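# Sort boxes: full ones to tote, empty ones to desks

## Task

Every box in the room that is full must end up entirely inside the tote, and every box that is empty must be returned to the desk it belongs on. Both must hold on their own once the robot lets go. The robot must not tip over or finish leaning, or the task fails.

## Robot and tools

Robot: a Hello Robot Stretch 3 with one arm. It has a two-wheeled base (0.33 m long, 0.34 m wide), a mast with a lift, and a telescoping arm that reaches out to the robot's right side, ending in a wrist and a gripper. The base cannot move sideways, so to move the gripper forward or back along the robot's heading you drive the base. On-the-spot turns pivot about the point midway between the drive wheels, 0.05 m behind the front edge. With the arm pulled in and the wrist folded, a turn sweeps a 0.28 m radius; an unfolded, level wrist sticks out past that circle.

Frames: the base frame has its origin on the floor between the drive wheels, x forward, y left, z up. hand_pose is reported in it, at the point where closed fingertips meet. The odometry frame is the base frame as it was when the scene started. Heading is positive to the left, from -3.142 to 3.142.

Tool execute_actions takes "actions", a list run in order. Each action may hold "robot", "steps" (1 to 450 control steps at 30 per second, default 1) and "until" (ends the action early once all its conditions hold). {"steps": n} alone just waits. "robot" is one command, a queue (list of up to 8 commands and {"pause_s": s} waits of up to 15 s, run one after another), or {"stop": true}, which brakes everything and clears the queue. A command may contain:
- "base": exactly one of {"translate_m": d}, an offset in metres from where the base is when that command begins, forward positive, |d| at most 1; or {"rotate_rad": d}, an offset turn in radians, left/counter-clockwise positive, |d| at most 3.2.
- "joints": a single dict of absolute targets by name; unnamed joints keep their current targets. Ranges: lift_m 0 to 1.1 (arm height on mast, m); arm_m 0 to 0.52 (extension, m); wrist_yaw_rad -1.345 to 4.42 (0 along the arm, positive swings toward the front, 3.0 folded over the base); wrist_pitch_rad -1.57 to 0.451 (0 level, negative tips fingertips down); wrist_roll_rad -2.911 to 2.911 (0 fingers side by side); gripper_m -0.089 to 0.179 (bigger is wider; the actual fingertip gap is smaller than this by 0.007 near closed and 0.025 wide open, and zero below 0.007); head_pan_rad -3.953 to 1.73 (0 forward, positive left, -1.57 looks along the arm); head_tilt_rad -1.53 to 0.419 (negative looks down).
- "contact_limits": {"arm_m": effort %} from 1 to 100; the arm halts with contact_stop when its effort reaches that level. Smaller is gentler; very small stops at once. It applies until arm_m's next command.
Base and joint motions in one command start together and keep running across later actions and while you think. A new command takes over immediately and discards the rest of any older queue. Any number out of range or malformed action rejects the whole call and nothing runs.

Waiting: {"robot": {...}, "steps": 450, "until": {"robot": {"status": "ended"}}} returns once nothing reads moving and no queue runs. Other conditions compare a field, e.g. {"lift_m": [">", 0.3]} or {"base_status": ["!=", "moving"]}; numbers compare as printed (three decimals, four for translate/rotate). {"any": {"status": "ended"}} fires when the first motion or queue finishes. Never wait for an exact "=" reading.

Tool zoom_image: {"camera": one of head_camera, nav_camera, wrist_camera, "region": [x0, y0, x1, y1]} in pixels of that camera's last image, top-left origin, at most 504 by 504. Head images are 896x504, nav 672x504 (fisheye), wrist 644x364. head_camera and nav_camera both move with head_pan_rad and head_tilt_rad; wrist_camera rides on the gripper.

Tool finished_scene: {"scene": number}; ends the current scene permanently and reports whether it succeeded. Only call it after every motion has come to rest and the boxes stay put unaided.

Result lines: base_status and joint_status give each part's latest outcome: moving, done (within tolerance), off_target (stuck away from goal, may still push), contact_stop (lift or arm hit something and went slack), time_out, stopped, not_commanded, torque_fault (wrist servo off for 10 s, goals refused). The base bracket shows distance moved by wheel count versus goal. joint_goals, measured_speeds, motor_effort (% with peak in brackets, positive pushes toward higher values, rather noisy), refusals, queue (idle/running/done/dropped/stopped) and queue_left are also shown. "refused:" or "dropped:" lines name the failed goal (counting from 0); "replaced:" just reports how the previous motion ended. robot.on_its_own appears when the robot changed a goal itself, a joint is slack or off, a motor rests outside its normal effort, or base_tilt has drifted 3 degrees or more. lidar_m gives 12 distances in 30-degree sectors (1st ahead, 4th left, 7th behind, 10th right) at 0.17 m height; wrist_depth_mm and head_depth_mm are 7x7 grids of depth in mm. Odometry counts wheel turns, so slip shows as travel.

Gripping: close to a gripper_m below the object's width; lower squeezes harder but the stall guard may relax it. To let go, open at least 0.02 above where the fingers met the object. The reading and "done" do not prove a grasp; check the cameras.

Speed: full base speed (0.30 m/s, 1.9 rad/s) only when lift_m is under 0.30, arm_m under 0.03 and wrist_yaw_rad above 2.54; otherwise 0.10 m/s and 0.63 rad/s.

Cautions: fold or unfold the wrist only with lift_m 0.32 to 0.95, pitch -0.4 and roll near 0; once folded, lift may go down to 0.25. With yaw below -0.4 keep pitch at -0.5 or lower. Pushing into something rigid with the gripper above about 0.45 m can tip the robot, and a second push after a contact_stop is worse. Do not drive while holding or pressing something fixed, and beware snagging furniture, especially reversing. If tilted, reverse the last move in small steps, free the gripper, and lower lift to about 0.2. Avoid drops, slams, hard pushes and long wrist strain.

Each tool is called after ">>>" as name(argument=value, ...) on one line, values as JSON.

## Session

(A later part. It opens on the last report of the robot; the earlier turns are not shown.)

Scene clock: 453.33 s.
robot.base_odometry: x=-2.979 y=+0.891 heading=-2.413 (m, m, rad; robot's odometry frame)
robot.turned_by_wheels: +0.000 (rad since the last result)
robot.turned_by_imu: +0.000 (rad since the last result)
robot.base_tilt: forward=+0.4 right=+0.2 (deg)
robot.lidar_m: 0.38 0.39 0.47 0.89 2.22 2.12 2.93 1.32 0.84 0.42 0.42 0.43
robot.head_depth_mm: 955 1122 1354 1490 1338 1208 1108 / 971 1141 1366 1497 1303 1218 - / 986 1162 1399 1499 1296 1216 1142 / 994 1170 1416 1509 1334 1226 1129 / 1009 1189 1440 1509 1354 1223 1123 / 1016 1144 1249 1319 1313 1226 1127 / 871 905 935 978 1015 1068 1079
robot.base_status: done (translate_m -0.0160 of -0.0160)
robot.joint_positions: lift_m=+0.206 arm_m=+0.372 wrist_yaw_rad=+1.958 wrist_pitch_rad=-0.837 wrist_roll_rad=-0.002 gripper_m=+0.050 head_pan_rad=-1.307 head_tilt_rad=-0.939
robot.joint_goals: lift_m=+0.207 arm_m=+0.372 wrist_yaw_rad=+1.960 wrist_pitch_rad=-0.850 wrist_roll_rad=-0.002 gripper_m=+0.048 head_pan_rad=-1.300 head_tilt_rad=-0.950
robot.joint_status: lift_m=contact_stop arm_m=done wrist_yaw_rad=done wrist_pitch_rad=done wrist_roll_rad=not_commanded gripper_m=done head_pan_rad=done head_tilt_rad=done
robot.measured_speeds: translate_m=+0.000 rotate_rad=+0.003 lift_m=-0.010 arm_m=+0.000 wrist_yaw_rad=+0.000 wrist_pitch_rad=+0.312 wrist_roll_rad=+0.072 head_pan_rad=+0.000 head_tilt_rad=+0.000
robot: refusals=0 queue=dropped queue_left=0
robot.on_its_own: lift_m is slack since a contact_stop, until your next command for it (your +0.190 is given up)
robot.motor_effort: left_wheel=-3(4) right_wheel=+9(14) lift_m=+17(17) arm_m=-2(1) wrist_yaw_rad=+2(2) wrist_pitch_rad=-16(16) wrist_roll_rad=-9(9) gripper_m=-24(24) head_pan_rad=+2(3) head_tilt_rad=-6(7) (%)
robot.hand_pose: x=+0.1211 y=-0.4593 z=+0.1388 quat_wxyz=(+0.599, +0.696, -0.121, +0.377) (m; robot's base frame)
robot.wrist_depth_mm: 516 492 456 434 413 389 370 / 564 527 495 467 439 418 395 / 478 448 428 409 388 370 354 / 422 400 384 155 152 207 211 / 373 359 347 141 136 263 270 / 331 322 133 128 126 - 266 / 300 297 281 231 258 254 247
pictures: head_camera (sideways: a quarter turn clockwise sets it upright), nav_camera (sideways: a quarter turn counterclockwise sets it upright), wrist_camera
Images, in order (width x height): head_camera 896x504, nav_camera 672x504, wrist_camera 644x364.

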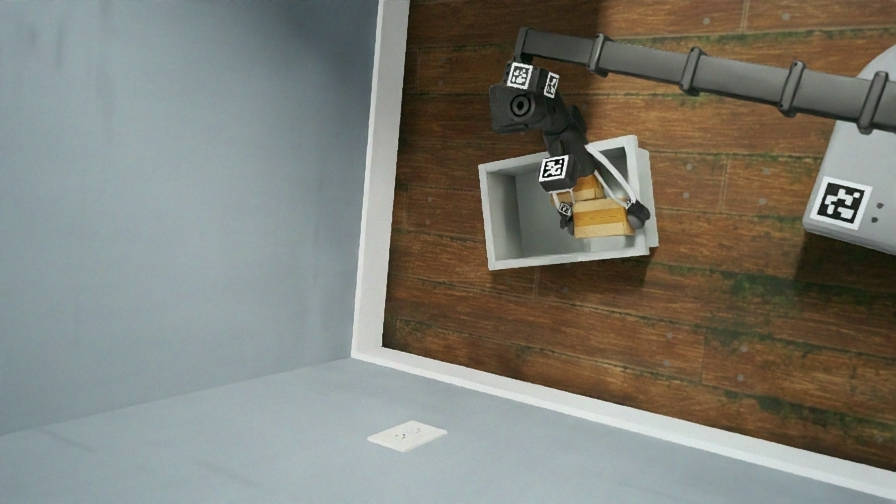

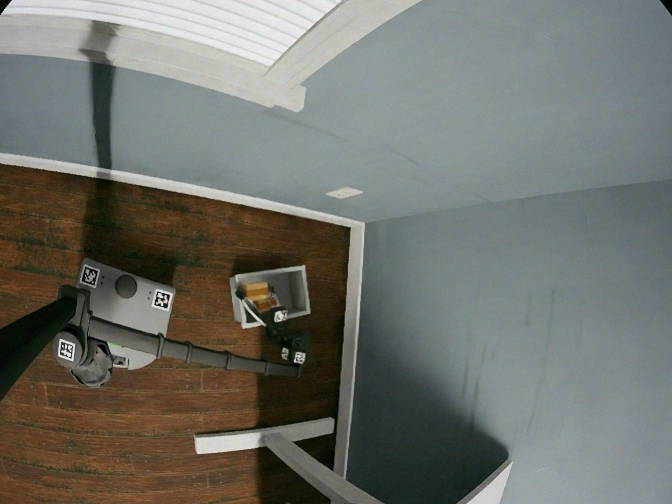

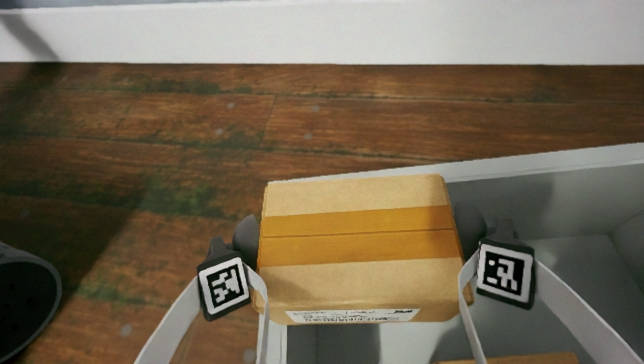

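>>> execute_actions(actions=[{"robot":[{"joints":{"lift_m":0.25}},{"joints":{"arm_m":0.445},"base":{"translate_m":0.028}}],"steps":300,"until":{"robot":{"status":"ended"}}}])

Scene clock: 457.30 s.
robot.base_odometry: x=-3.000 y=+0.872 heading=-2.413 (m, m, rad; robot's odometry frame)
robot.turned_by_wheels: +0.000 (rad since the last result)
robot.turned_by_imu: +0.001 (rad since the last result)
robot.base_tilt: forward=+0.3 right=+0.2 (deg)
robot.lidar_m: 0.36 0.36 0.43 0.83 2.23 2.14 2.95 1.23 0.86 0.49 0.57 0.40
robot.head_depth_mm: 952 1116 1345 1501 1334 1203 1115 / 964 1129 1367 1526 1323 1218 - / 974 1147 1388 1507 1282 1205 1145 / 987 1162 1403 1501 1339 1230 1132 / 999 1184 1438 1484 1349 1225 1119 / 993 1095 1157 1217 1262 1207 1121 / 807 839 873 907 944 987 1021
robot.base_status: done (translate_m +0.0280 of +0.0280)
robot.joint_positions: lift_m=+0.249 arm_m=+0.445 wrist_yaw_rad=+1.959 wrist_pitch_rad=-0.877 wrist_roll_rad=-0.012 gripper_m=+0.050 head_pan_rad=-1.307 head_tilt_rad=-0.939
robot.joint_goals: lift_m=+0.250 arm_m=+0.445 wrist_yaw_rad=+1.960 wrist_pitch_rad=-0.850 wrist_roll_rad=-0.012 gripper_m=+0.048 head_pan_rad=-1.300 head_tilt_rad=-0.950
robot.joint_status: lift_m=done arm_m=done wrist_yaw_rad=done wrist_pitch_rad=done wrist_roll_rad=not_commanded gripper_m=done head_pan_rad=done head_tilt_rad=done
robot.measured_speeds: translate_m=+0.000 rotate_rad=+0.000 lift_m=+0.000 arm_m=+0.000 wrist_yaw_rad=+0.000 wrist_pitch_rad=+0.000 wrist_roll_rad=+0.000 head_pan_rad=+0.000 head_tilt_rad=+0.000
robot: refusals=0 queue=done queue_left=0
robot.motor_effort: left_wheel=+0(4) right_wheel=-2(4) lift_m=+37(39) arm_m=+3(5) wrist_yaw_rad=+2(2) wrist_pitch_rad=+12(14) wrist_roll_rad=-3(7) gripper_m=-24(24) head_pan_rad=+3(2) head_tilt_rad=-6(6) (%)
robot.hand_pose: x=+0.1132 y=-0.5349 z=+0.1757 quat_wxyz=(+0.607, +0.696, -0.104, +0.368) (m; robot's base frame)
robot.wrist_depth_mm: 530 495 465 437 412 388 371 / 585 548 517 484 459 434 412 / 514 490 465 441 423 405 383 / 452 435 416 153 149 245 345 / 413 392 250 141 135 268 235 / 366 356 134 129 126 - 201 / 339 332 280 298 250 282 219
pictures: head_camera (sideways: a quarter turn clockwise sets it upright), nav_camera (sideways: a quarter turn counterclockwise sets it upright), wrist_camera
Images, in order (width x height): head_camera 896x504, nav_camera 672x504, wrist_camera 644x364.

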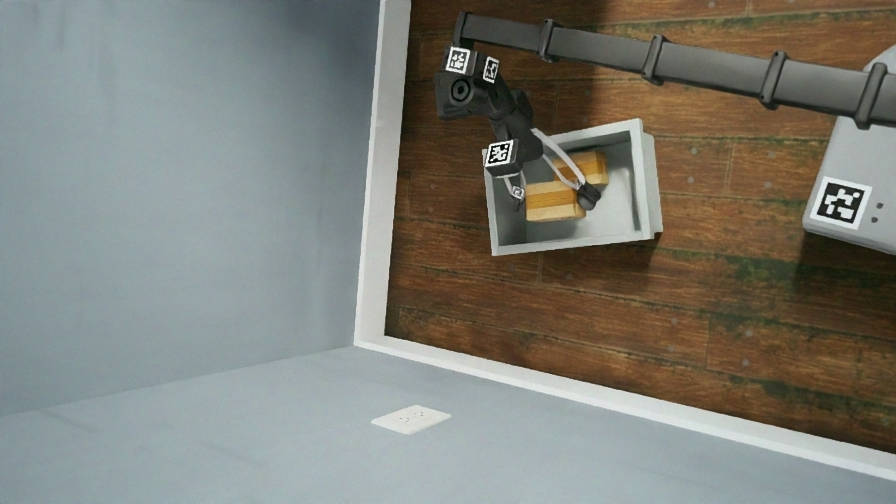

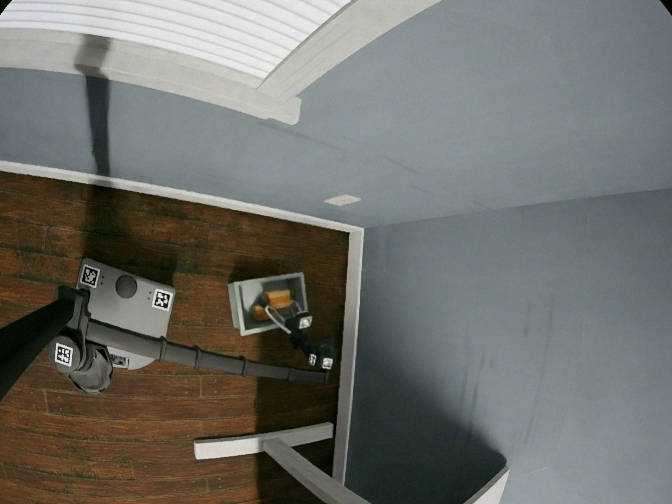

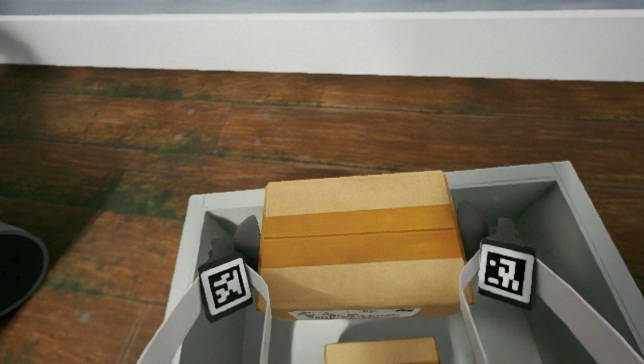

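>>> execute_actions(actions=[{"robot":[{"joints":{"arm_m":0.459},"base":{"translate_m":0.011}},{"joints":{"lift_m":0.19}}],"steps":300,"until":{"robot":{"status":"ended"}}}])

>>> zoom_image(camera="head_camera", region=[440, 80, 720, 280])

Scene clock: 464.70 s.
robot.base_odometry: x=-3.009 y=+0.865 heading=-2.413 (m, m, rad; robot's odometry frame)
robot.turned_by_wheels: +0.000 (rad since the last result)
robot.turned_by_imu: +0.001 (rad since the last result)
robot.base_tilt: forward=+0.4 right=+0.2 (deg)
robot.lidar_m: 0.35 0.35 0.42 0.80 2.22 2.14 3.21 1.35 0.87 1.02 0.62 0.39
robot.head_depth_mm: 948 1118 1353 1496 1332 1210 1110 / 963 1133 1365 1519 1321 1231 - / 972 1144 1398 1498 1282 1203 1147 / 987 1168 1414 1501 1328 1221 1129 / 998 1179 1425 1481 1344 1219 1117 / 968 1067 1125 1179 1234 1192 1120 / 785 813 843 880 915 956 1005
robot.base_status: done (translate_m +0.0110 of +0.0110)
robot.joint_positions: lift_m=+0.190 arm_m=+0.459 wrist_yaw_rad=+1.959 wrist_pitch_rad=-0.877 wrist_roll_rad=-0.012 gripper_m=+0.050 head_pan_rad=-1.307 head_tilt_rad=-0.939
robot.joint_goals: lift_m=+0.190 arm_m=+0.459 wrist_yaw_rad=+1.960 wrist_pitch_rad=-0.850 wrist_roll_rad=-0.012 gripper_m=+0.048 head_pan_rad=-1.300 head_tilt_rad=-0.950
robot.joint_status: lift_m=done arm_m=done wrist_yaw_rad=done wrist_pitch_rad=done wrist_roll_rad=not_commanded gripper_m=done head_pan_rad=done head_tilt_rad=done
robot.measured_speeds: translate_m=+0.000 rotate_rad=+0.000 lift_m=+0.000 arm_m=+0.000 wrist_yaw_rad=+0.000 wrist_pitch_rad=+0.000 wrist_roll_rad=+0.000 head_pan_rad=+0.000 head_tilt_rad=+0.000
robot: refusals=0 queue=done queue_left=0
robot.motor_effort: left_wheel=+0(2) right_wheel=-2(4) lift_m=+17(40) arm_m=+3(1) wrist_yaw_rad=+2(2) wrist_pitch_rad=+12(12) wrist_roll_rad=-3(2) gripper_m=-23(24) head_pan_rad=+2(2) head_tilt_rad=-6(6) (%)
robot.hand_pose: x=+0.1131 y=-0.5489 z=+0.1166 quat_wxyz=(+0.607, +0.696, -0.104, +0.368) (m; robot's base frame)
robot.wrist_depth_mm: 514 483 447 421 400 379 361 / 479 457 435 408 386 373 352 / 421 402 382 362 349 190 191 / 372 210 208 153 149 220 173 / 336 199 257 141 136 238 174 / 303 193 134 129 126 - 170 / 274 179 257 202 235 233 194
pictures: head_camera (sideways: a quarter turn clockwise sets it upright), nav_camera (sideways: a quarter turn counterclockwise sets it upright), wrist_camera
Images, in order (width x height): head_camera 896x504, nav_camera 672x504, wrist_camera 644x364.

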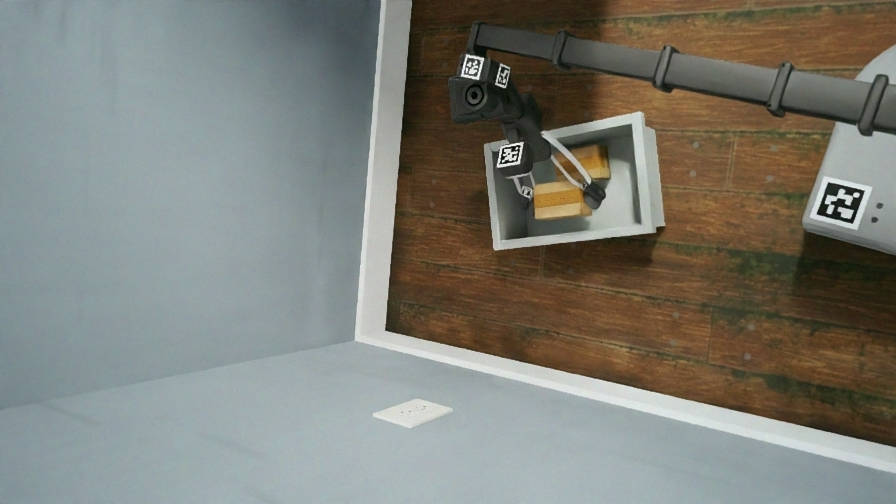

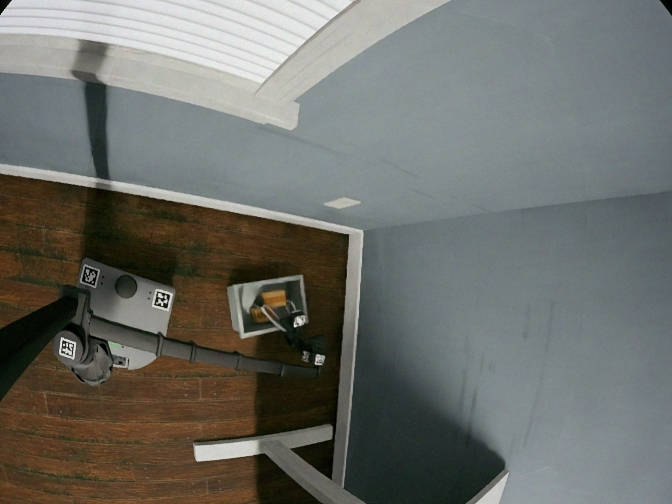

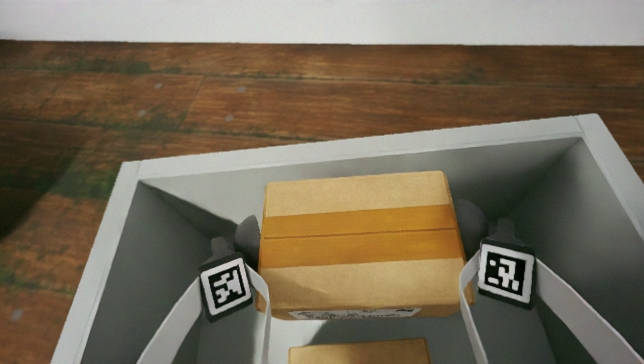

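Region (440, 80, 720, 280) of head_camera's 896x504 image, scaled by 1.800, with more detail than that image has; it fills the top 360 rows of this view, and the rest is white.

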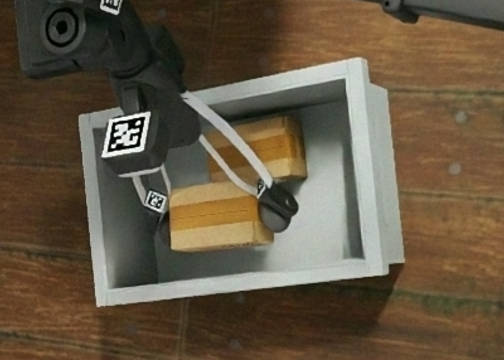

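>>> execute_actions(actions=[{"robot":{"joints":{"lift_m":0.135}},"steps":300,"until":{"robot":{"status":"ended"}}}])

Scene clock: 467.67 s.
robot.base_odometry: x=-3.009 y=+0.865 heading=-2.413 (m, m, rad; robot's odometry frame)
robot.turned_by_wheels: +0.000 (rad since the last result)
robot.turned_by_imu: +0.000 (rad since the last result)
robot.base_tilt: forward=+0.4 right=+0.2 (deg)
robot.lidar_m: 0.35 0.35 0.42 0.81 2.22 2.15 3.20 1.35 0.87 1.02 0.62 0.38
robot.head_depth_mm: 948 1108 1340 1484 1333 1209 1111 / 965 1123 1366 1513 1319 1216 - / 973 1145 1389 1495 1286 1205 1140 / 985 1164 1408 1506 1323 1219 1128 / 998 1175 1423 1481 1351 1226 1120 / 973 1071 1121 1184 1240 1198 1123 / 783 811 843 878 918 951 1002
robot.base_status: done (translate_m +0.0110 of +0.0110)
robot.joint_positions: lift_m=+0.135 arm_m=+0.459 wrist_yaw_rad=+1.959 wrist_pitch_rad=-0.878 wrist_roll_rad=-0.012 gripper_m=+0.050 head_pan_rad=-1.307 head_tilt_rad=-0.939
robot.joint_goals: lift_m=+0.135 arm_m=+0.459 wrist_yaw_rad=+1.960 wrist_pitch_rad=-0.850 wrist_roll_rad=-0.012 gripper_m=+0.048 head_pan_rad=-1.300 head_tilt_rad=-0.950
robot.joint_status: lift_m=done arm_m=done wrist_yaw_rad=done wrist_pitch_rad=done wrist_roll_rad=not_commanded gripper_m=done head_pan_rad=done head_tilt_rad=done
robot.measured_speeds: translate_m=+0.000 rotate_rad=+0.000 lift_m=+0.000 arm_m=+0.000 wrist_yaw_rad=+0.000 wrist_pitch_rad=+0.000 wrist_roll_rad=+0.000 head_pan_rad=+0.000 head_tilt_rad=+0.000
robot: refusals=0 queue=done queue_left=0
robot.motor_effort: left_wheel=+0(0) right_wheel=-2(2) lift_m=+17(17) arm_m=+3(2) wrist_yaw_rad=+1(1) wrist_pitch_rad=+12(12) wrist_roll_rad=-2(2) gripper_m=-23(22) head_pan_rad=+2(2) head_tilt_rad=-6(6) (%)
robot.hand_pose: x=+0.1131 y=-0.5490 z=+0.0616 quat_wxyz=(+0.607, +0.696, -0.103, +0.368) (m; robot's base frame)
robot.wrist_depth_mm: 452 424 398 374 352 335 317 / 386 367 345 150 146 142 143 / 161 163 165 168 170 173 160 / 154 190 209 153 149 219 170 / 148 199 247 141 135 220 174 / 146 193 134 129 126 - 170 / 144 180 205 153 151 187 177
pictures: head_camera (sideways: a quarter turn clockwise sets it upright), nav_camera (sideways: a quarter turn counterclockwise sets it upright), wrist_camera
Images, in order (width x height): head_camera 896x504, nav_camera 672x504, wrist_camera 644x364.

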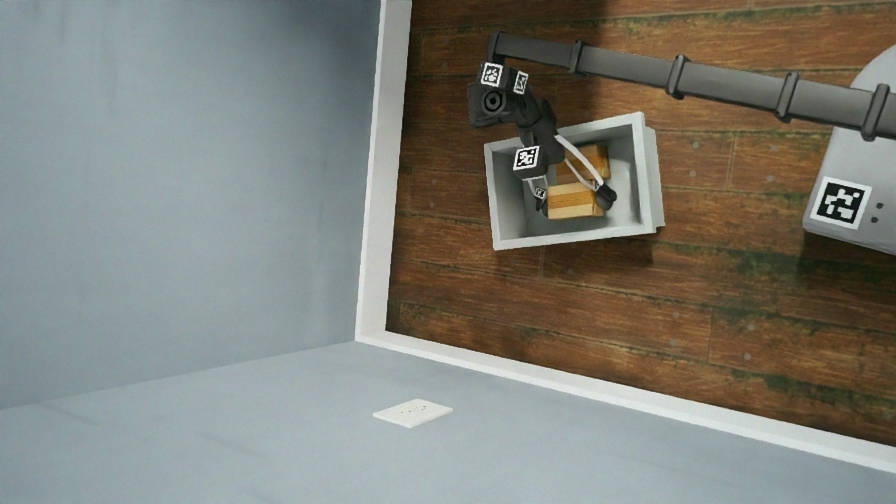

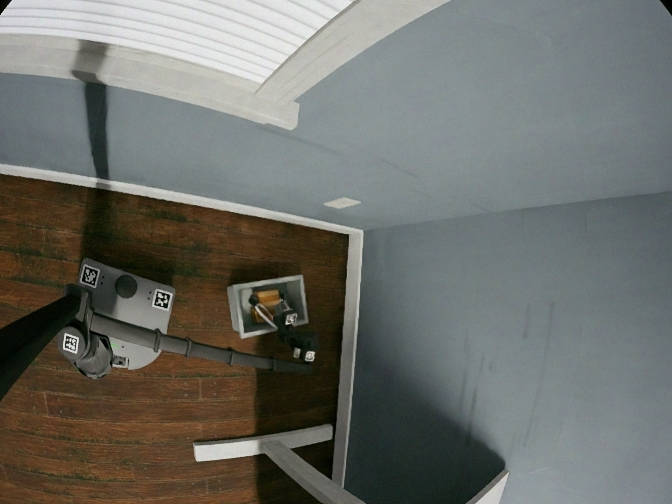

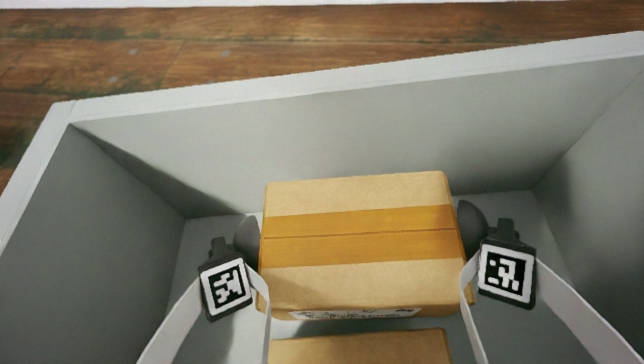

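>>> execute_actions(actions=[{"robot":{"joints":{"lift_m":0.108}},"steps":300,"until":{"robot":{"status":"ended"}}}])

Scene clock: 469.87 s.
robot.base_odometry: x=-3.009 y=+0.865 heading=-2.413 (m, m, rad; robot's odometry frame)
robot.turned_by_wheels: +0.000 (rad since the last result)
robot.turned_by_imu: +0.000 (rad since the last result)
robot.base_tilt: forward=+0.4 right=+0.2 (deg)
robot.lidar_m: 0.35 0.35 0.42 0.80 2.23 2.14 3.21 1.35 0.87 1.02 0.62 0.39
robot.head_depth_mm: 955 1112 1343 1486 1336 1215 1109 / 962 1124 1367 1508 1309 1232 1146 / 973 1142 1382 1493 1294 1195 1144 / 991 1159 1403 1505 1330 1223 1132 / 999 1178 1433 1479 1345 1223 1122 / 970 1069 1127 1183 1233 1198 1123 / 782 810 845 879 919 954 1004
robot.base_status: done (translate_m +0.0110 of +0.0110)
robot.joint_positions: lift_m=+0.108 arm_m=+0.459 wrist_yaw_rad=+1.959 wrist_pitch_rad=-0.878 wrist_roll_rad=-0.012 gripper_m=+0.050 head_pan_rad=-1.307 head_tilt_rad=-0.939
robot.joint_goals: lift_m=+0.108 arm_m=+0.459 wrist_yaw_rad=+1.960 wrist_pitch_rad=-0.850 wrist_roll_rad=-0.012 gripper_m=+0.048 head_pan_rad=-1.300 head_tilt_rad=-0.950
robot.joint_status: lift_m=done arm_m=done wrist_yaw_rad=done wrist_pitch_rad=done wrist_roll_rad=not_commanded gripper_m=done head_pan_rad=done head_tilt_rad=done
robot.measured_speeds: translate_m=+0.000 rotate_rad=+0.000 lift_m=+0.000 arm_m=+0.000 wrist_yaw_rad=+0.000 wrist_pitch_rad=+0.000 wrist_roll_rad=+0.000 head_pan_rad=+0.000 head_tilt_rad=+0.000
robot: refusals=0 queue=done queue_left=0
robot.motor_effort: left_wheel=-1(0) right_wheel=-2(2) lift_m=+17(19) arm_m=+3(3) wrist_yaw_rad=+2(2) wrist_pitch_rad=+12(13) wrist_roll_rad=-3(3) gripper_m=-24(23) head_pan_rad=+2(2) head_tilt_rad=-6(6) (%)
robot.hand_pose: x=+0.1131 y=-0.5490 z=+0.0346 quat_wxyz=(+0.607, +0.696, -0.103, +0.368) (m; robot's base frame)
robot.wrist_depth_mm: 395 371 348 126 122 120 121 / 137 134 136 138 139 142 143 / 150 163 165 167 170 172 160 / 151 191 208 153 149 205 172 / 149 198 218 141 135 193 173 / 146 194 134 130 126 - 168 / 143 180 180 129 125 164 159
pictures: head_camera (sideways: a quarter turn clockwise sets it upright), nav_camera (sideways: a quarter turn counterclockwise sets it upright), wrist_camera
Images, in order (width x height): head_camera 896x504, nav_camera 672x504, wrist_camera 644x364.

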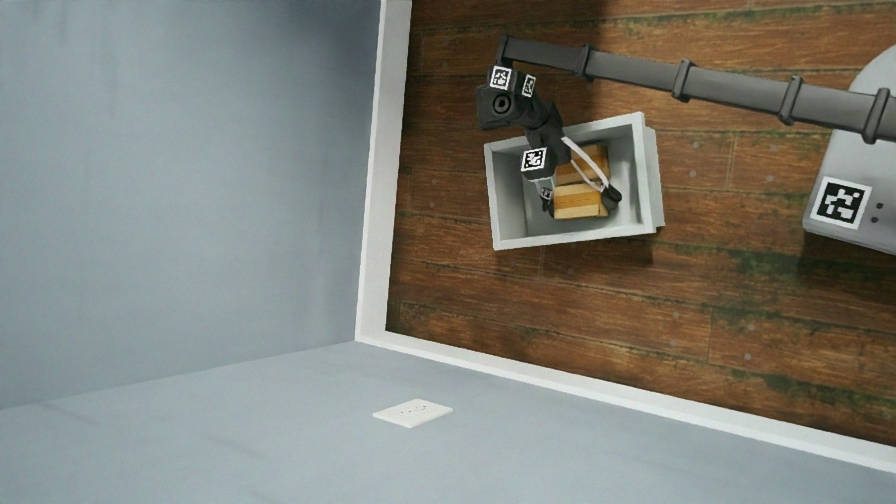

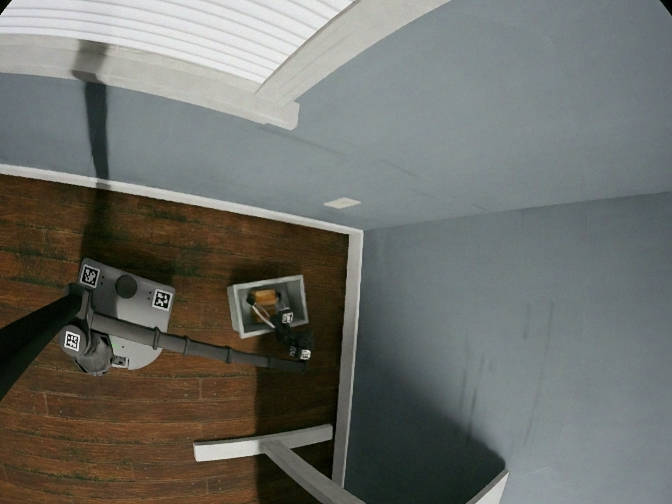

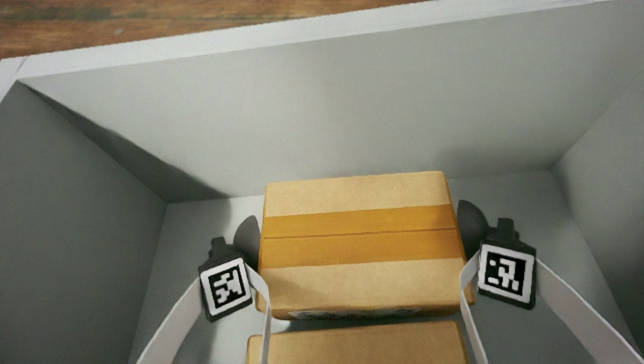

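>>> execute_actions(actions=[{"robot":{"joints":{"lift_m":0.101}},"steps":300,"until":{"robot":{"status":"ended"}}}])

Scene clock: 472.27 s.
robot.base_odometry: x=-3.009 y=+0.865 heading=-2.413 (m, m, rad; robot's odometry frame)
robot.turned_by_wheels: +0.000 (rad since the last result)
robot.turned_by_imu: +0.000 (rad since the last result)
robot.base_tilt: forward=+0.4 right=+0.2 (deg)
robot.lidar_m: 0.35 0.35 0.42 0.80 2.23 2.14 3.21 1.35 0.87 1.02 0.62 0.39
robot.head_depth_mm: 950 1109 1342 1489 1338 1209 1116 / 963 1127 1367 1521 1297 1225 - / 973 1145 1393 1498 1296 1208 1141 / 989 1166 1408 1506 1333 1222 1127 / 998 1179 1424 1483 1346 1223 1119 / 967 1069 1125 1181 1237 1200 1122 / 783 816 845 878 916 955 1005
robot.base_status: done (translate_m +0.0110 of +0.0110)
robot.joint_positions: lift_m=+0.101 arm_m=+0.459 wrist_yaw_rad=+1.959 wrist_pitch_rad=-0.878 wrist_roll_rad=-0.012 gripper_m=+0.050 head_pan_rad=-1.307 head_tilt_rad=-0.939
robot.joint_goals: lift_m=+0.101 arm_m=+0.459 wrist_yaw_rad=+1.960 wrist_pitch_rad=-0.850 wrist_roll_rad=-0.012 gripper_m=+0.048 head_pan_rad=-1.300 head_tilt_rad=-0.950
robot.joint_status: lift_m=done arm_m=done wrist_yaw_rad=done wrist_pitch_rad=done wrist_roll_rad=not_commanded gripper_m=done head_pan_rad=done head_tilt_rad=done
robot.measured_speeds: translate_m=+0.000 rotate_rad=+0.000 lift_m=+0.000 arm_m=+0.000 wrist_yaw_rad=+0.000 wrist_pitch_rad=+0.000 wrist_roll_rad=+0.000 head_pan_rad=+0.000 head_tilt_rad=+0.000
robot: refusals=0 queue=done queue_left=0
robot.motor_effort: left_wheel=+0(0) right_wheel=-2(2) lift_m=+17(16) arm_m=+3(3) wrist_yaw_rad=+1(2) wrist_pitch_rad=+12(12) wrist_roll_rad=-3(2) gripper_m=-23(24) head_pan_rad=+3(2) head_tilt_rad=-6(6) (%)
robot.hand_pose: x=+0.1131 y=-0.5490 z=+0.0276 quat_wxyz=(+0.607, +0.696, -0.103, +0.368) (m; robot's base frame)
robot.wrist_depth_mm: 384 129 123 120 118 119 121 / 133 135 136 138 139 141 143 / 150 163 165 167 170 173 160 / 151 191 208 154 149 200 171 / 149 198 209 140 135 186 173 / 147 189 134 130 126 - 163 / 144 175 173 122 119 158 154
pictures: head_camera (sideways: a quarter turn clockwise sets it upright), nav_camera (sideways: a quarter turn counterclockwise sets it upright), wrist_camera
Images, in order (width x height): head_camera 896x504, nav_camera 672x504, wrist_camera 644x364.

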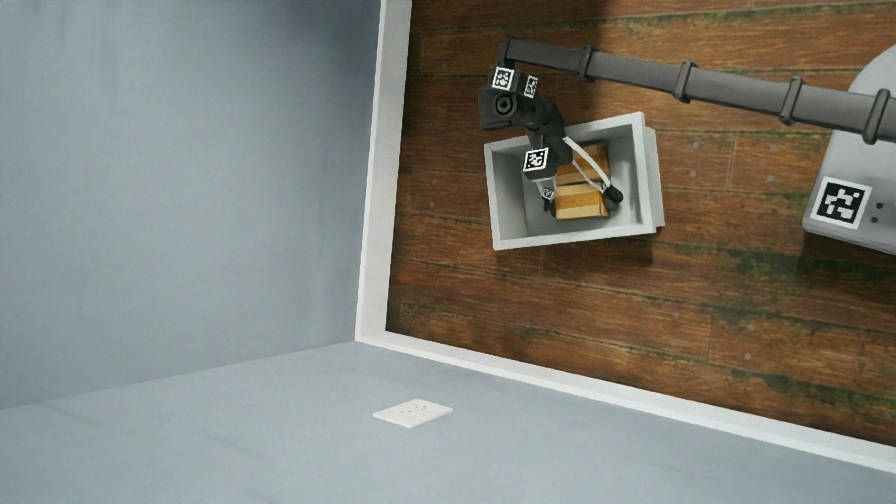

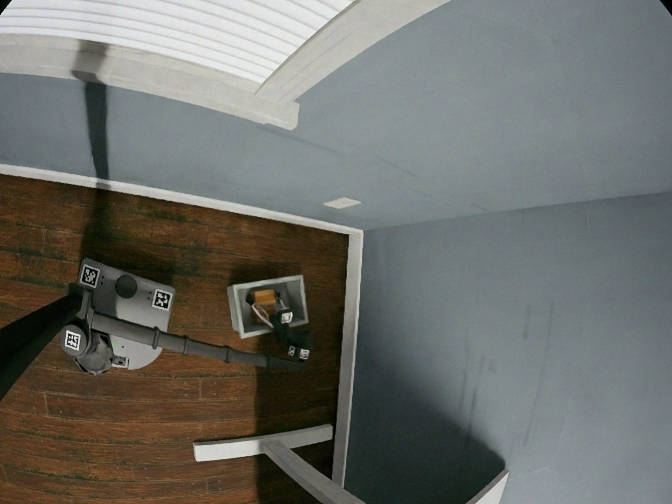

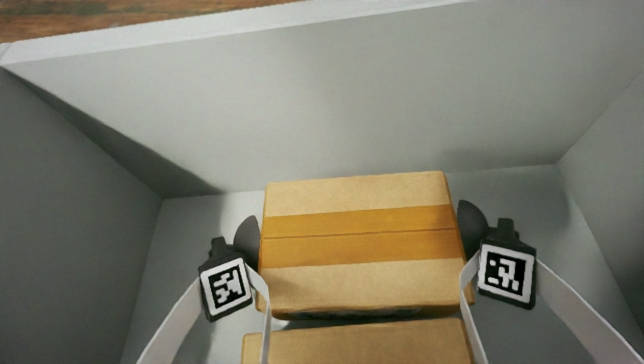

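>>> execute_actions(actions=[{"robot":[{"joints":{"gripper_m":0.13}},{"joints":{"lift_m":0.30}}],"steps":300,"until":{"robot":{"status":"ended"}}},{"robot":{"joints":{"head_pan_rad":-2.4,"head_tilt_rad":-0.45,"arm_m":0.30}},"steps":300,"until":{"robot":{"status":"ended"}}}])

Scene clock: 480.57 s.
robot.base_odometry: x=-3.009 y=+0.865 heading=-2.413 (m, m, rad; robot's odometry frame)
robot.turned_by_wheels: +0.000 (rad since the last result)
robot.turned_by_imu: +0.001 (rad since the last result)
robot.base_tilt: forward=+0.4 right=+0.2 (deg)
robot.lidar_m: 0.35 0.35 0.42 0.80 2.23 2.15 2.97 1.35 0.87 1.02 0.62 0.39
robot.head_depth_mm: 2453 2415 1037 1628 1909 1598 1337 / 2038 1931 1036 742 1857 1587 1339 / 1746 1771 1039 740 1914 1595 1338 / 1518 1574 1035 777 1967 1586 1306 / 1343 1429 1027 944 1082 1233 1303 / 1216 1296 1030 1439 1623 1590 1333 / 1110 1168 1027 1335 1436 1511 1332
robot.base_status: done (translate_m +0.0110 of +0.0110)
robot.joint_positions: lift_m=+0.300 arm_m=+0.300 wrist_yaw_rad=+1.959 wrist_pitch_rad=-0.864 wrist_roll_rad=-0.013 gripper_m=+0.130 head_pan_rad=-2.393 head_tilt_rad=-0.458
robot.joint_goals: lift_m=+0.300 arm_m=+0.300 wrist_yaw_rad=+1.960 wrist_pitch_rad=-0.850 wrist_roll_rad=-0.013 gripper_m=+0.130 head_pan_rad=-2.400 head_tilt_rad=-0.450
robot.joint_status: lift_m=done arm_m=done wrist_yaw_rad=done wrist_pitch_rad=done wrist_roll_rad=not_commanded gripper_m=done head_pan_rad=done head_tilt_rad=done
robot.measured_speeds: translate_m=+0.000 rotate_rad=+0.000 lift_m=+0.000 arm_m=+0.000 wrist_yaw_rad=+0.000 wrist_pitch_rad=+0.000 wrist_roll_rad=+0.000 head_pan_rad=+0.000 head_tilt_rad=+0.000
robot: refusals=0 queue=done queue_left=0
robot.motor_effort: left_wheel=+0(0) right_wheel=-2(2) lift_m=+35(35) arm_m=-2(7) wrist_yaw_rad=+2(2) wrist_pitch_rad=+6(13) wrist_roll_rad=-2(2) gripper_m=+0(100) head_pan_rad=-3(27) head_tilt_rad=+5(38) (%)
robot.hand_pose: x=+0.1158 y=-0.3894 z=+0.2278 quat_wxyz=(+0.605, +0.696, -0.108, +0.372) (m; robot's base frame)
robot.wrist_depth_mm: 485 455 425 400 377 358 339 / 571 529 491 463 436 406 385 / 598 570 545 516 482 458 434 / 531 506 485 468 448 429 415 / 483 460 441 420 407 398 379 / - 426 391 385 259 268 247 / - 370 368 352 330 326 322
pictures: head_camera (sideways: a quarter turn clockwise sets it upright), nav_camera (sideways: a quarter turn counterclockwise sets it upright), wrist_camera
Images, in order (width x height): head_camera 896x504, nav_camera 672x504, wrist_camera 644x364.

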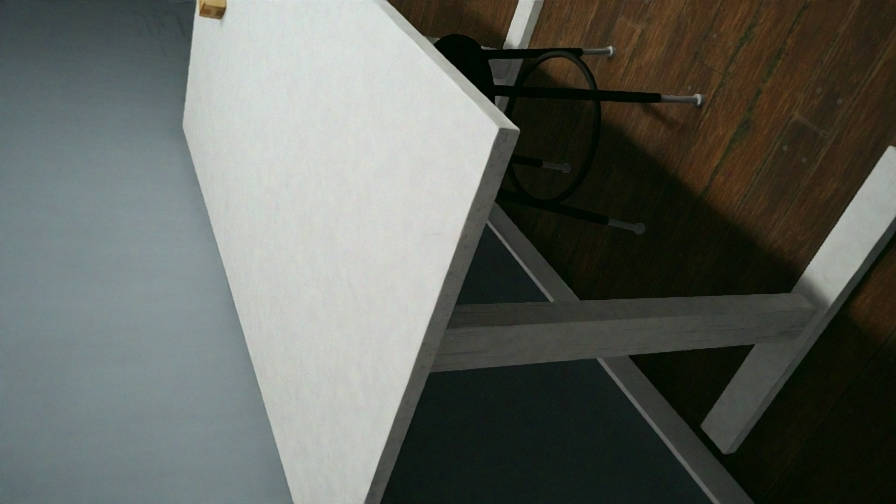

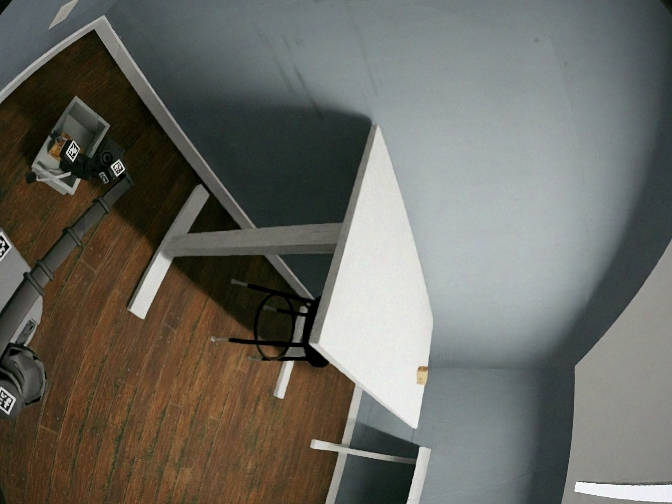

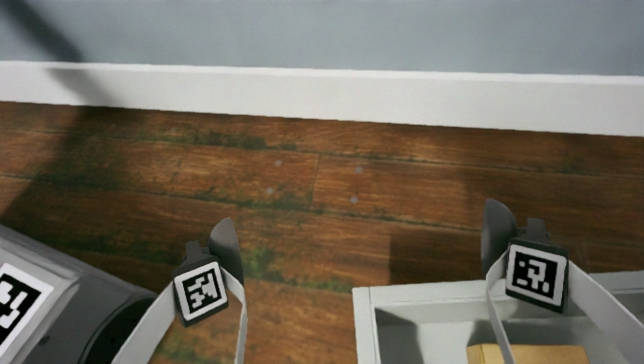

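>>> execute_actions(actions=[{"robot":{"joints":{"head_pan_rad":-1.3,"head_tilt_rad":-1.0,"arm_m":0.12}},"steps":300,"until":{"robot":{"status":"ended"}}}])

>>> zoom_image(camera="head_camera", region=[380, 60, 700, 300])

Scene clock: 485.47 s.
robot.base_odometry: x=-3.009 y=+0.865 heading=-2.413 (m, m, rad; robot's odometry frame)
robot.turned_by_wheels: +0.000 (rad since the last result)
robot.turned_by_imu: +0.001 (rad since the last result)
robot.base_tilt: forward=+0.4 right=+0.2 (deg)
robot.lidar_m: 0.35 0.35 0.42 0.80 2.23 2.15 2.97 1.35 0.87 1.02 0.62 0.39
robot.head_depth_mm: 982 1160 1417 1438 1306 1199 1115 / 993 1171 1434 1450 1313 1190 - / 1003 1190 1467 1448 1305 1182 - / 1018 1211 1496 1464 1310 1208 1125 / 1028 1228 1480 1443 1320 1216 1115 / 987 1078 1132 1193 1243 1195 1121 / 788 819 851 885 923 964 1011
robot.base_status: done (translate_m +0.0110 of +0.0110)
robot.joint_positions: lift_m=+0.300 arm_m=+0.120 wrist_yaw_rad=+1.959 wrist_pitch_rad=-0.864 wrist_roll_rad=-0.013 gripper_m=+0.130 head_pan_rad=-1.307 head_tilt_rad=-0.987
robot.joint_goals: lift_m=+0.300 arm_m=+0.120 wrist_yaw_rad=+1.960 wrist_pitch_rad=-0.850 wrist_roll_rad=-0.013 gripper_m=+0.130 head_pan_rad=-1.300 head_tilt_rad=-1.000
robot.joint_status: lift_m=done arm_m=done wrist_yaw_rad=done wrist_pitch_rad=done wrist_roll_rad=not_commanded gripper_m=done head_pan_rad=done head_tilt_rad=done
robot.measured_speeds: translate_m=+0.000 rotate_rad=+0.000 lift_m=+0.000 arm_m=+0.000 wrist_yaw_rad=+0.000 wrist_pitch_rad=+0.000 wrist_roll_rad=+0.000 head_pan_rad=+0.000 head_tilt_rad=+0.000
robot: refusals=0 queue=done queue_left=0
robot.motor_effort: left_wheel=+0(0) right_wheel=-2(2) lift_m=+35(35) arm_m=-2(2) wrist_yaw_rad=+1(2) wrist_pitch_rad=+6(6) wrist_roll_rad=-2(3) gripper_m=-1(0) head_pan_rad=+2(27) head_tilt_rad=-7(40) (%)
robot.hand_pose: x=+0.1158 y=-0.2094 z=+0.2278 quat_wxyz=(+0.605, +0.696, -0.108, +0.372) (m; robot's base frame)
robot.wrist_depth_mm: 438 411 386 364 344 325 308 / 532 497 454 426 399 377 354 / 597 563 523 491 461 431 402 / 529 512 484 463 449 430 415 / 481 454 445 422 408 400 378 / - 423 392 388 371 360 350 / - - 372 356 346 334 323
pictures: head_camera (sideways: a quarter turn clockwise sets it upright), nav_camera (sideways: a quarter turn counterclockwise sets it upright), wrist_camera
Images, in order (width x height): head_camera 896x504, nav_camera 672x504, wrist_camera 644x364.

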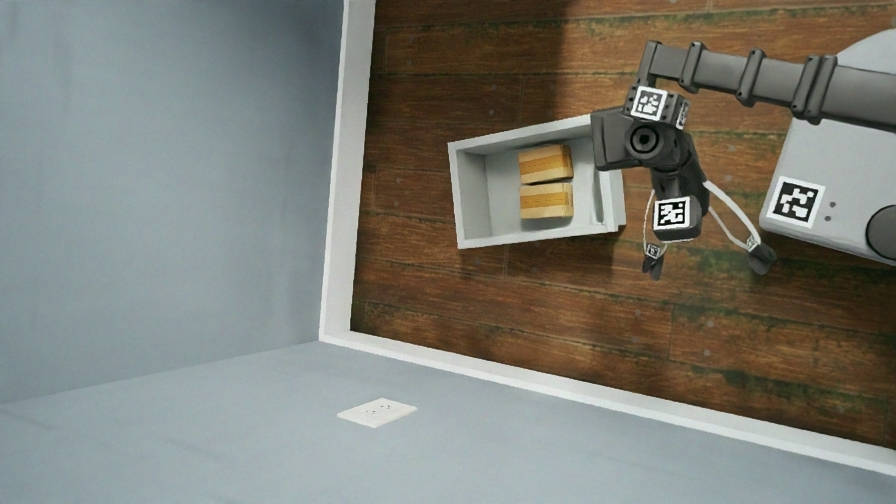

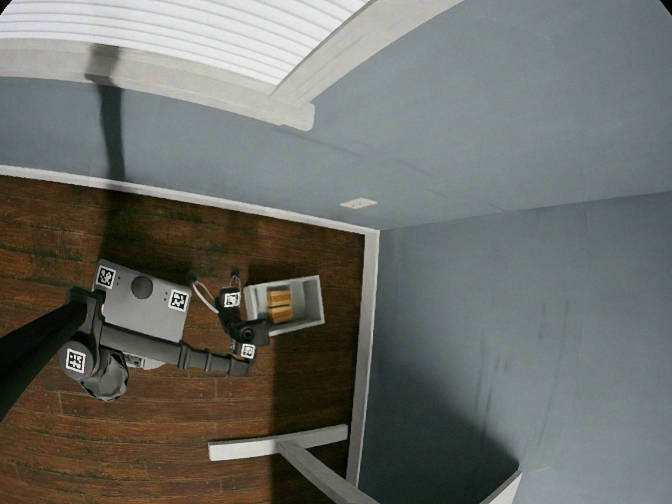

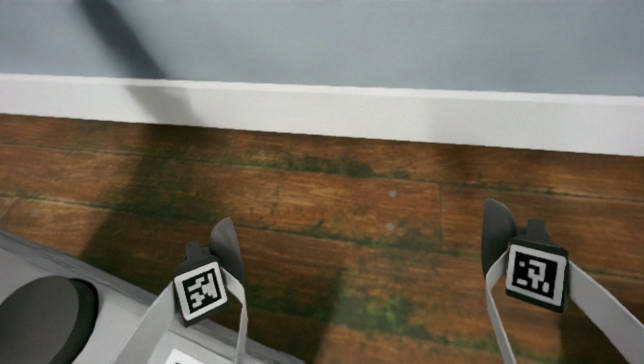

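Region (380, 60, 700, 300) of head_camera's 896x504 image, scaled by 1.575, with more detail than that image has; it fills the top 378 rows of this view, and the rest is white.

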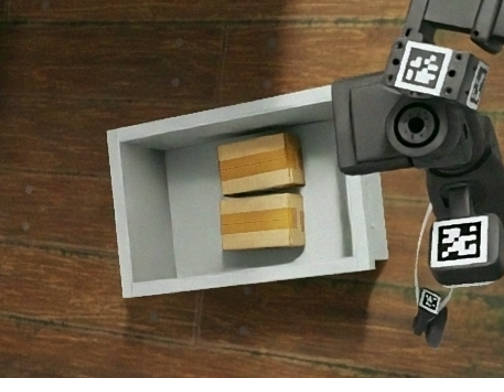

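>>> execute_actions(actions=[{"robot":{"joints":{"head_pan_rad":-3.5,"head_tilt_rad":-0.35}},"steps":300,"until":{"robot":{"status":"ended"}}}])

Scene clock: 489.60 s.
robot.base_odometry: x=-3.009 y=+0.865 heading=-2.413 (m, m, rad; robot's odometry frame)
robot.turned_by_wheels: +0.000 (rad since the last result)
robot.turned_by_imu: +0.001 (rad since the last result)
robot.base_tilt: forward=+0.4 right=+0.2 (deg)
robot.lidar_m: 0.35 0.35 0.42 0.80 2.23 2.15 2.97 1.35 0.86 1.02 0.62 0.39
robot.head_depth_mm: 2391 2180 2062 2215 2207 1752 1430 / 2512 2685 2865 2925 2264 1758 1437 / 2465 2634 2838 3005 2260 1762 1441 / 3228 3437 3657 3093 2255 1755 1439 / 3133 3298 3555 3133 2237 1753 1427 / 2985 3183 3422 3147 2257 1749 1434 / 2880 3020 3294 3109 2235 1750 1426
robot.base_status: done (translate_m +0.0110 of +0.0110)
robot.joint_positions: lift_m=+0.300 arm_m=+0.120 wrist_yaw_rad=+1.959 wrist_pitch_rad=-0.864 wrist_roll_rad=-0.013 gripper_m=+0.130 head_pan_rad=-3.493 head_tilt_rad=-0.359
robot.joint_goals: lift_m=+0.300 arm_m=+0.120 wrist_yaw_rad=+1.960 wrist_pitch_rad=-0.850 wrist_roll_rad=-0.013 gripper_m=+0.130 head_pan_rad=-3.500 head_tilt_rad=-0.350
robot.joint_status: lift_m=done arm_m=done wrist_yaw_rad=done wrist_pitch_rad=done wrist_roll_rad=not_commanded gripper_m=done head_pan_rad=done head_tilt_rad=done
robot.measured_speeds: translate_m=+0.000 rotate_rad=+0.000 lift_m=+0.000 arm_m=+0.000 wrist_yaw_rad=+0.000 wrist_pitch_rad=+0.000 wrist_roll_rad=+0.000 head_pan_rad=+0.000 head_tilt_rad=+0.000
robot: refusals=0 queue=done queue_left=0
robot.motor_effort: left_wheel=+0(0) right_wheel=-2(2) lift_m=+35(35) arm_m=-2(2) wrist_yaw_rad=+1(1) wrist_pitch_rad=+6(6) wrist_roll_rad=-2(2) gripper_m=+0(0) head_pan_rad=-2(28) head_tilt_rad=+6(43) (%)
robot.hand_pose: x=+0.1158 y=-0.2094 z=+0.2278 quat_wxyz=(+0.605, +0.696, -0.108, +0.372) (m; robot's base frame)
robot.wrist_depth_mm: 440 416 384 362 342 324 308 / 530 496 457 430 401 377 355 / 598 553 522 493 466 429 399 / 529 506 487 465 446 432 413 / 477 456 443 423 404 394 376 / - 426 391 384 373 357 351 / - - 373 356 341 337 324
pictures: head_camera (sideways: a quarter turn clockwise sets it upright), nav_camera (sideways: a quarter turn counterclockwise sets it upright), wrist_camera
Images, in order (width x height): head_camera 896x504, nav_camera 672x504, wrist_camera 644x364.

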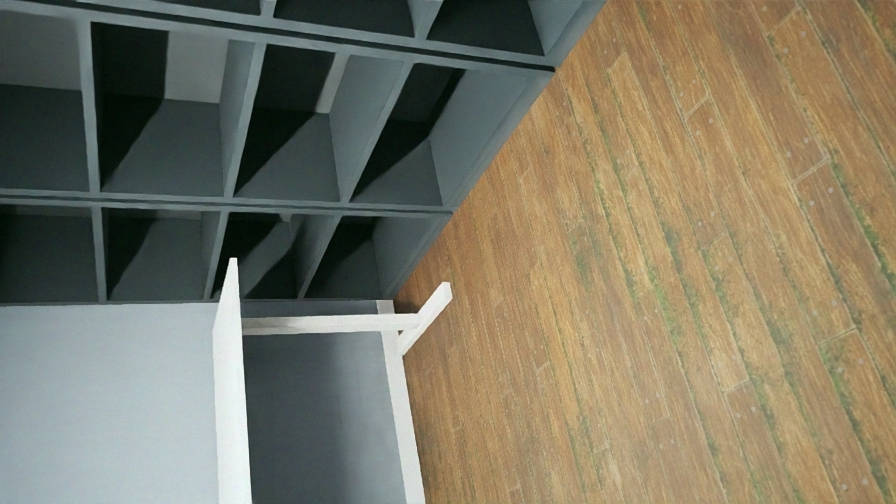

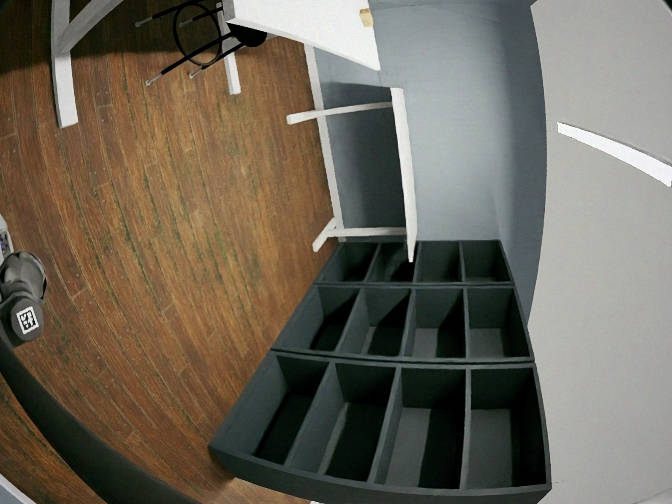

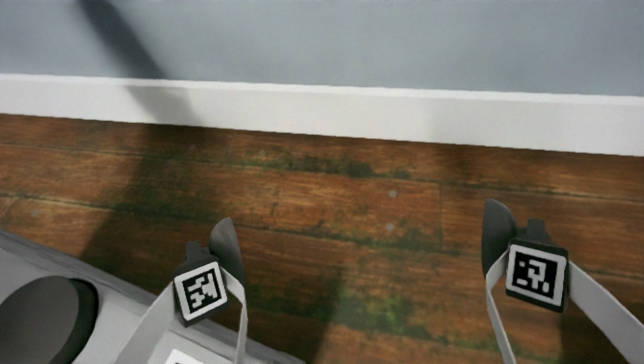

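>>> finished_scene(scene=1)

The scene is finished: the task was done.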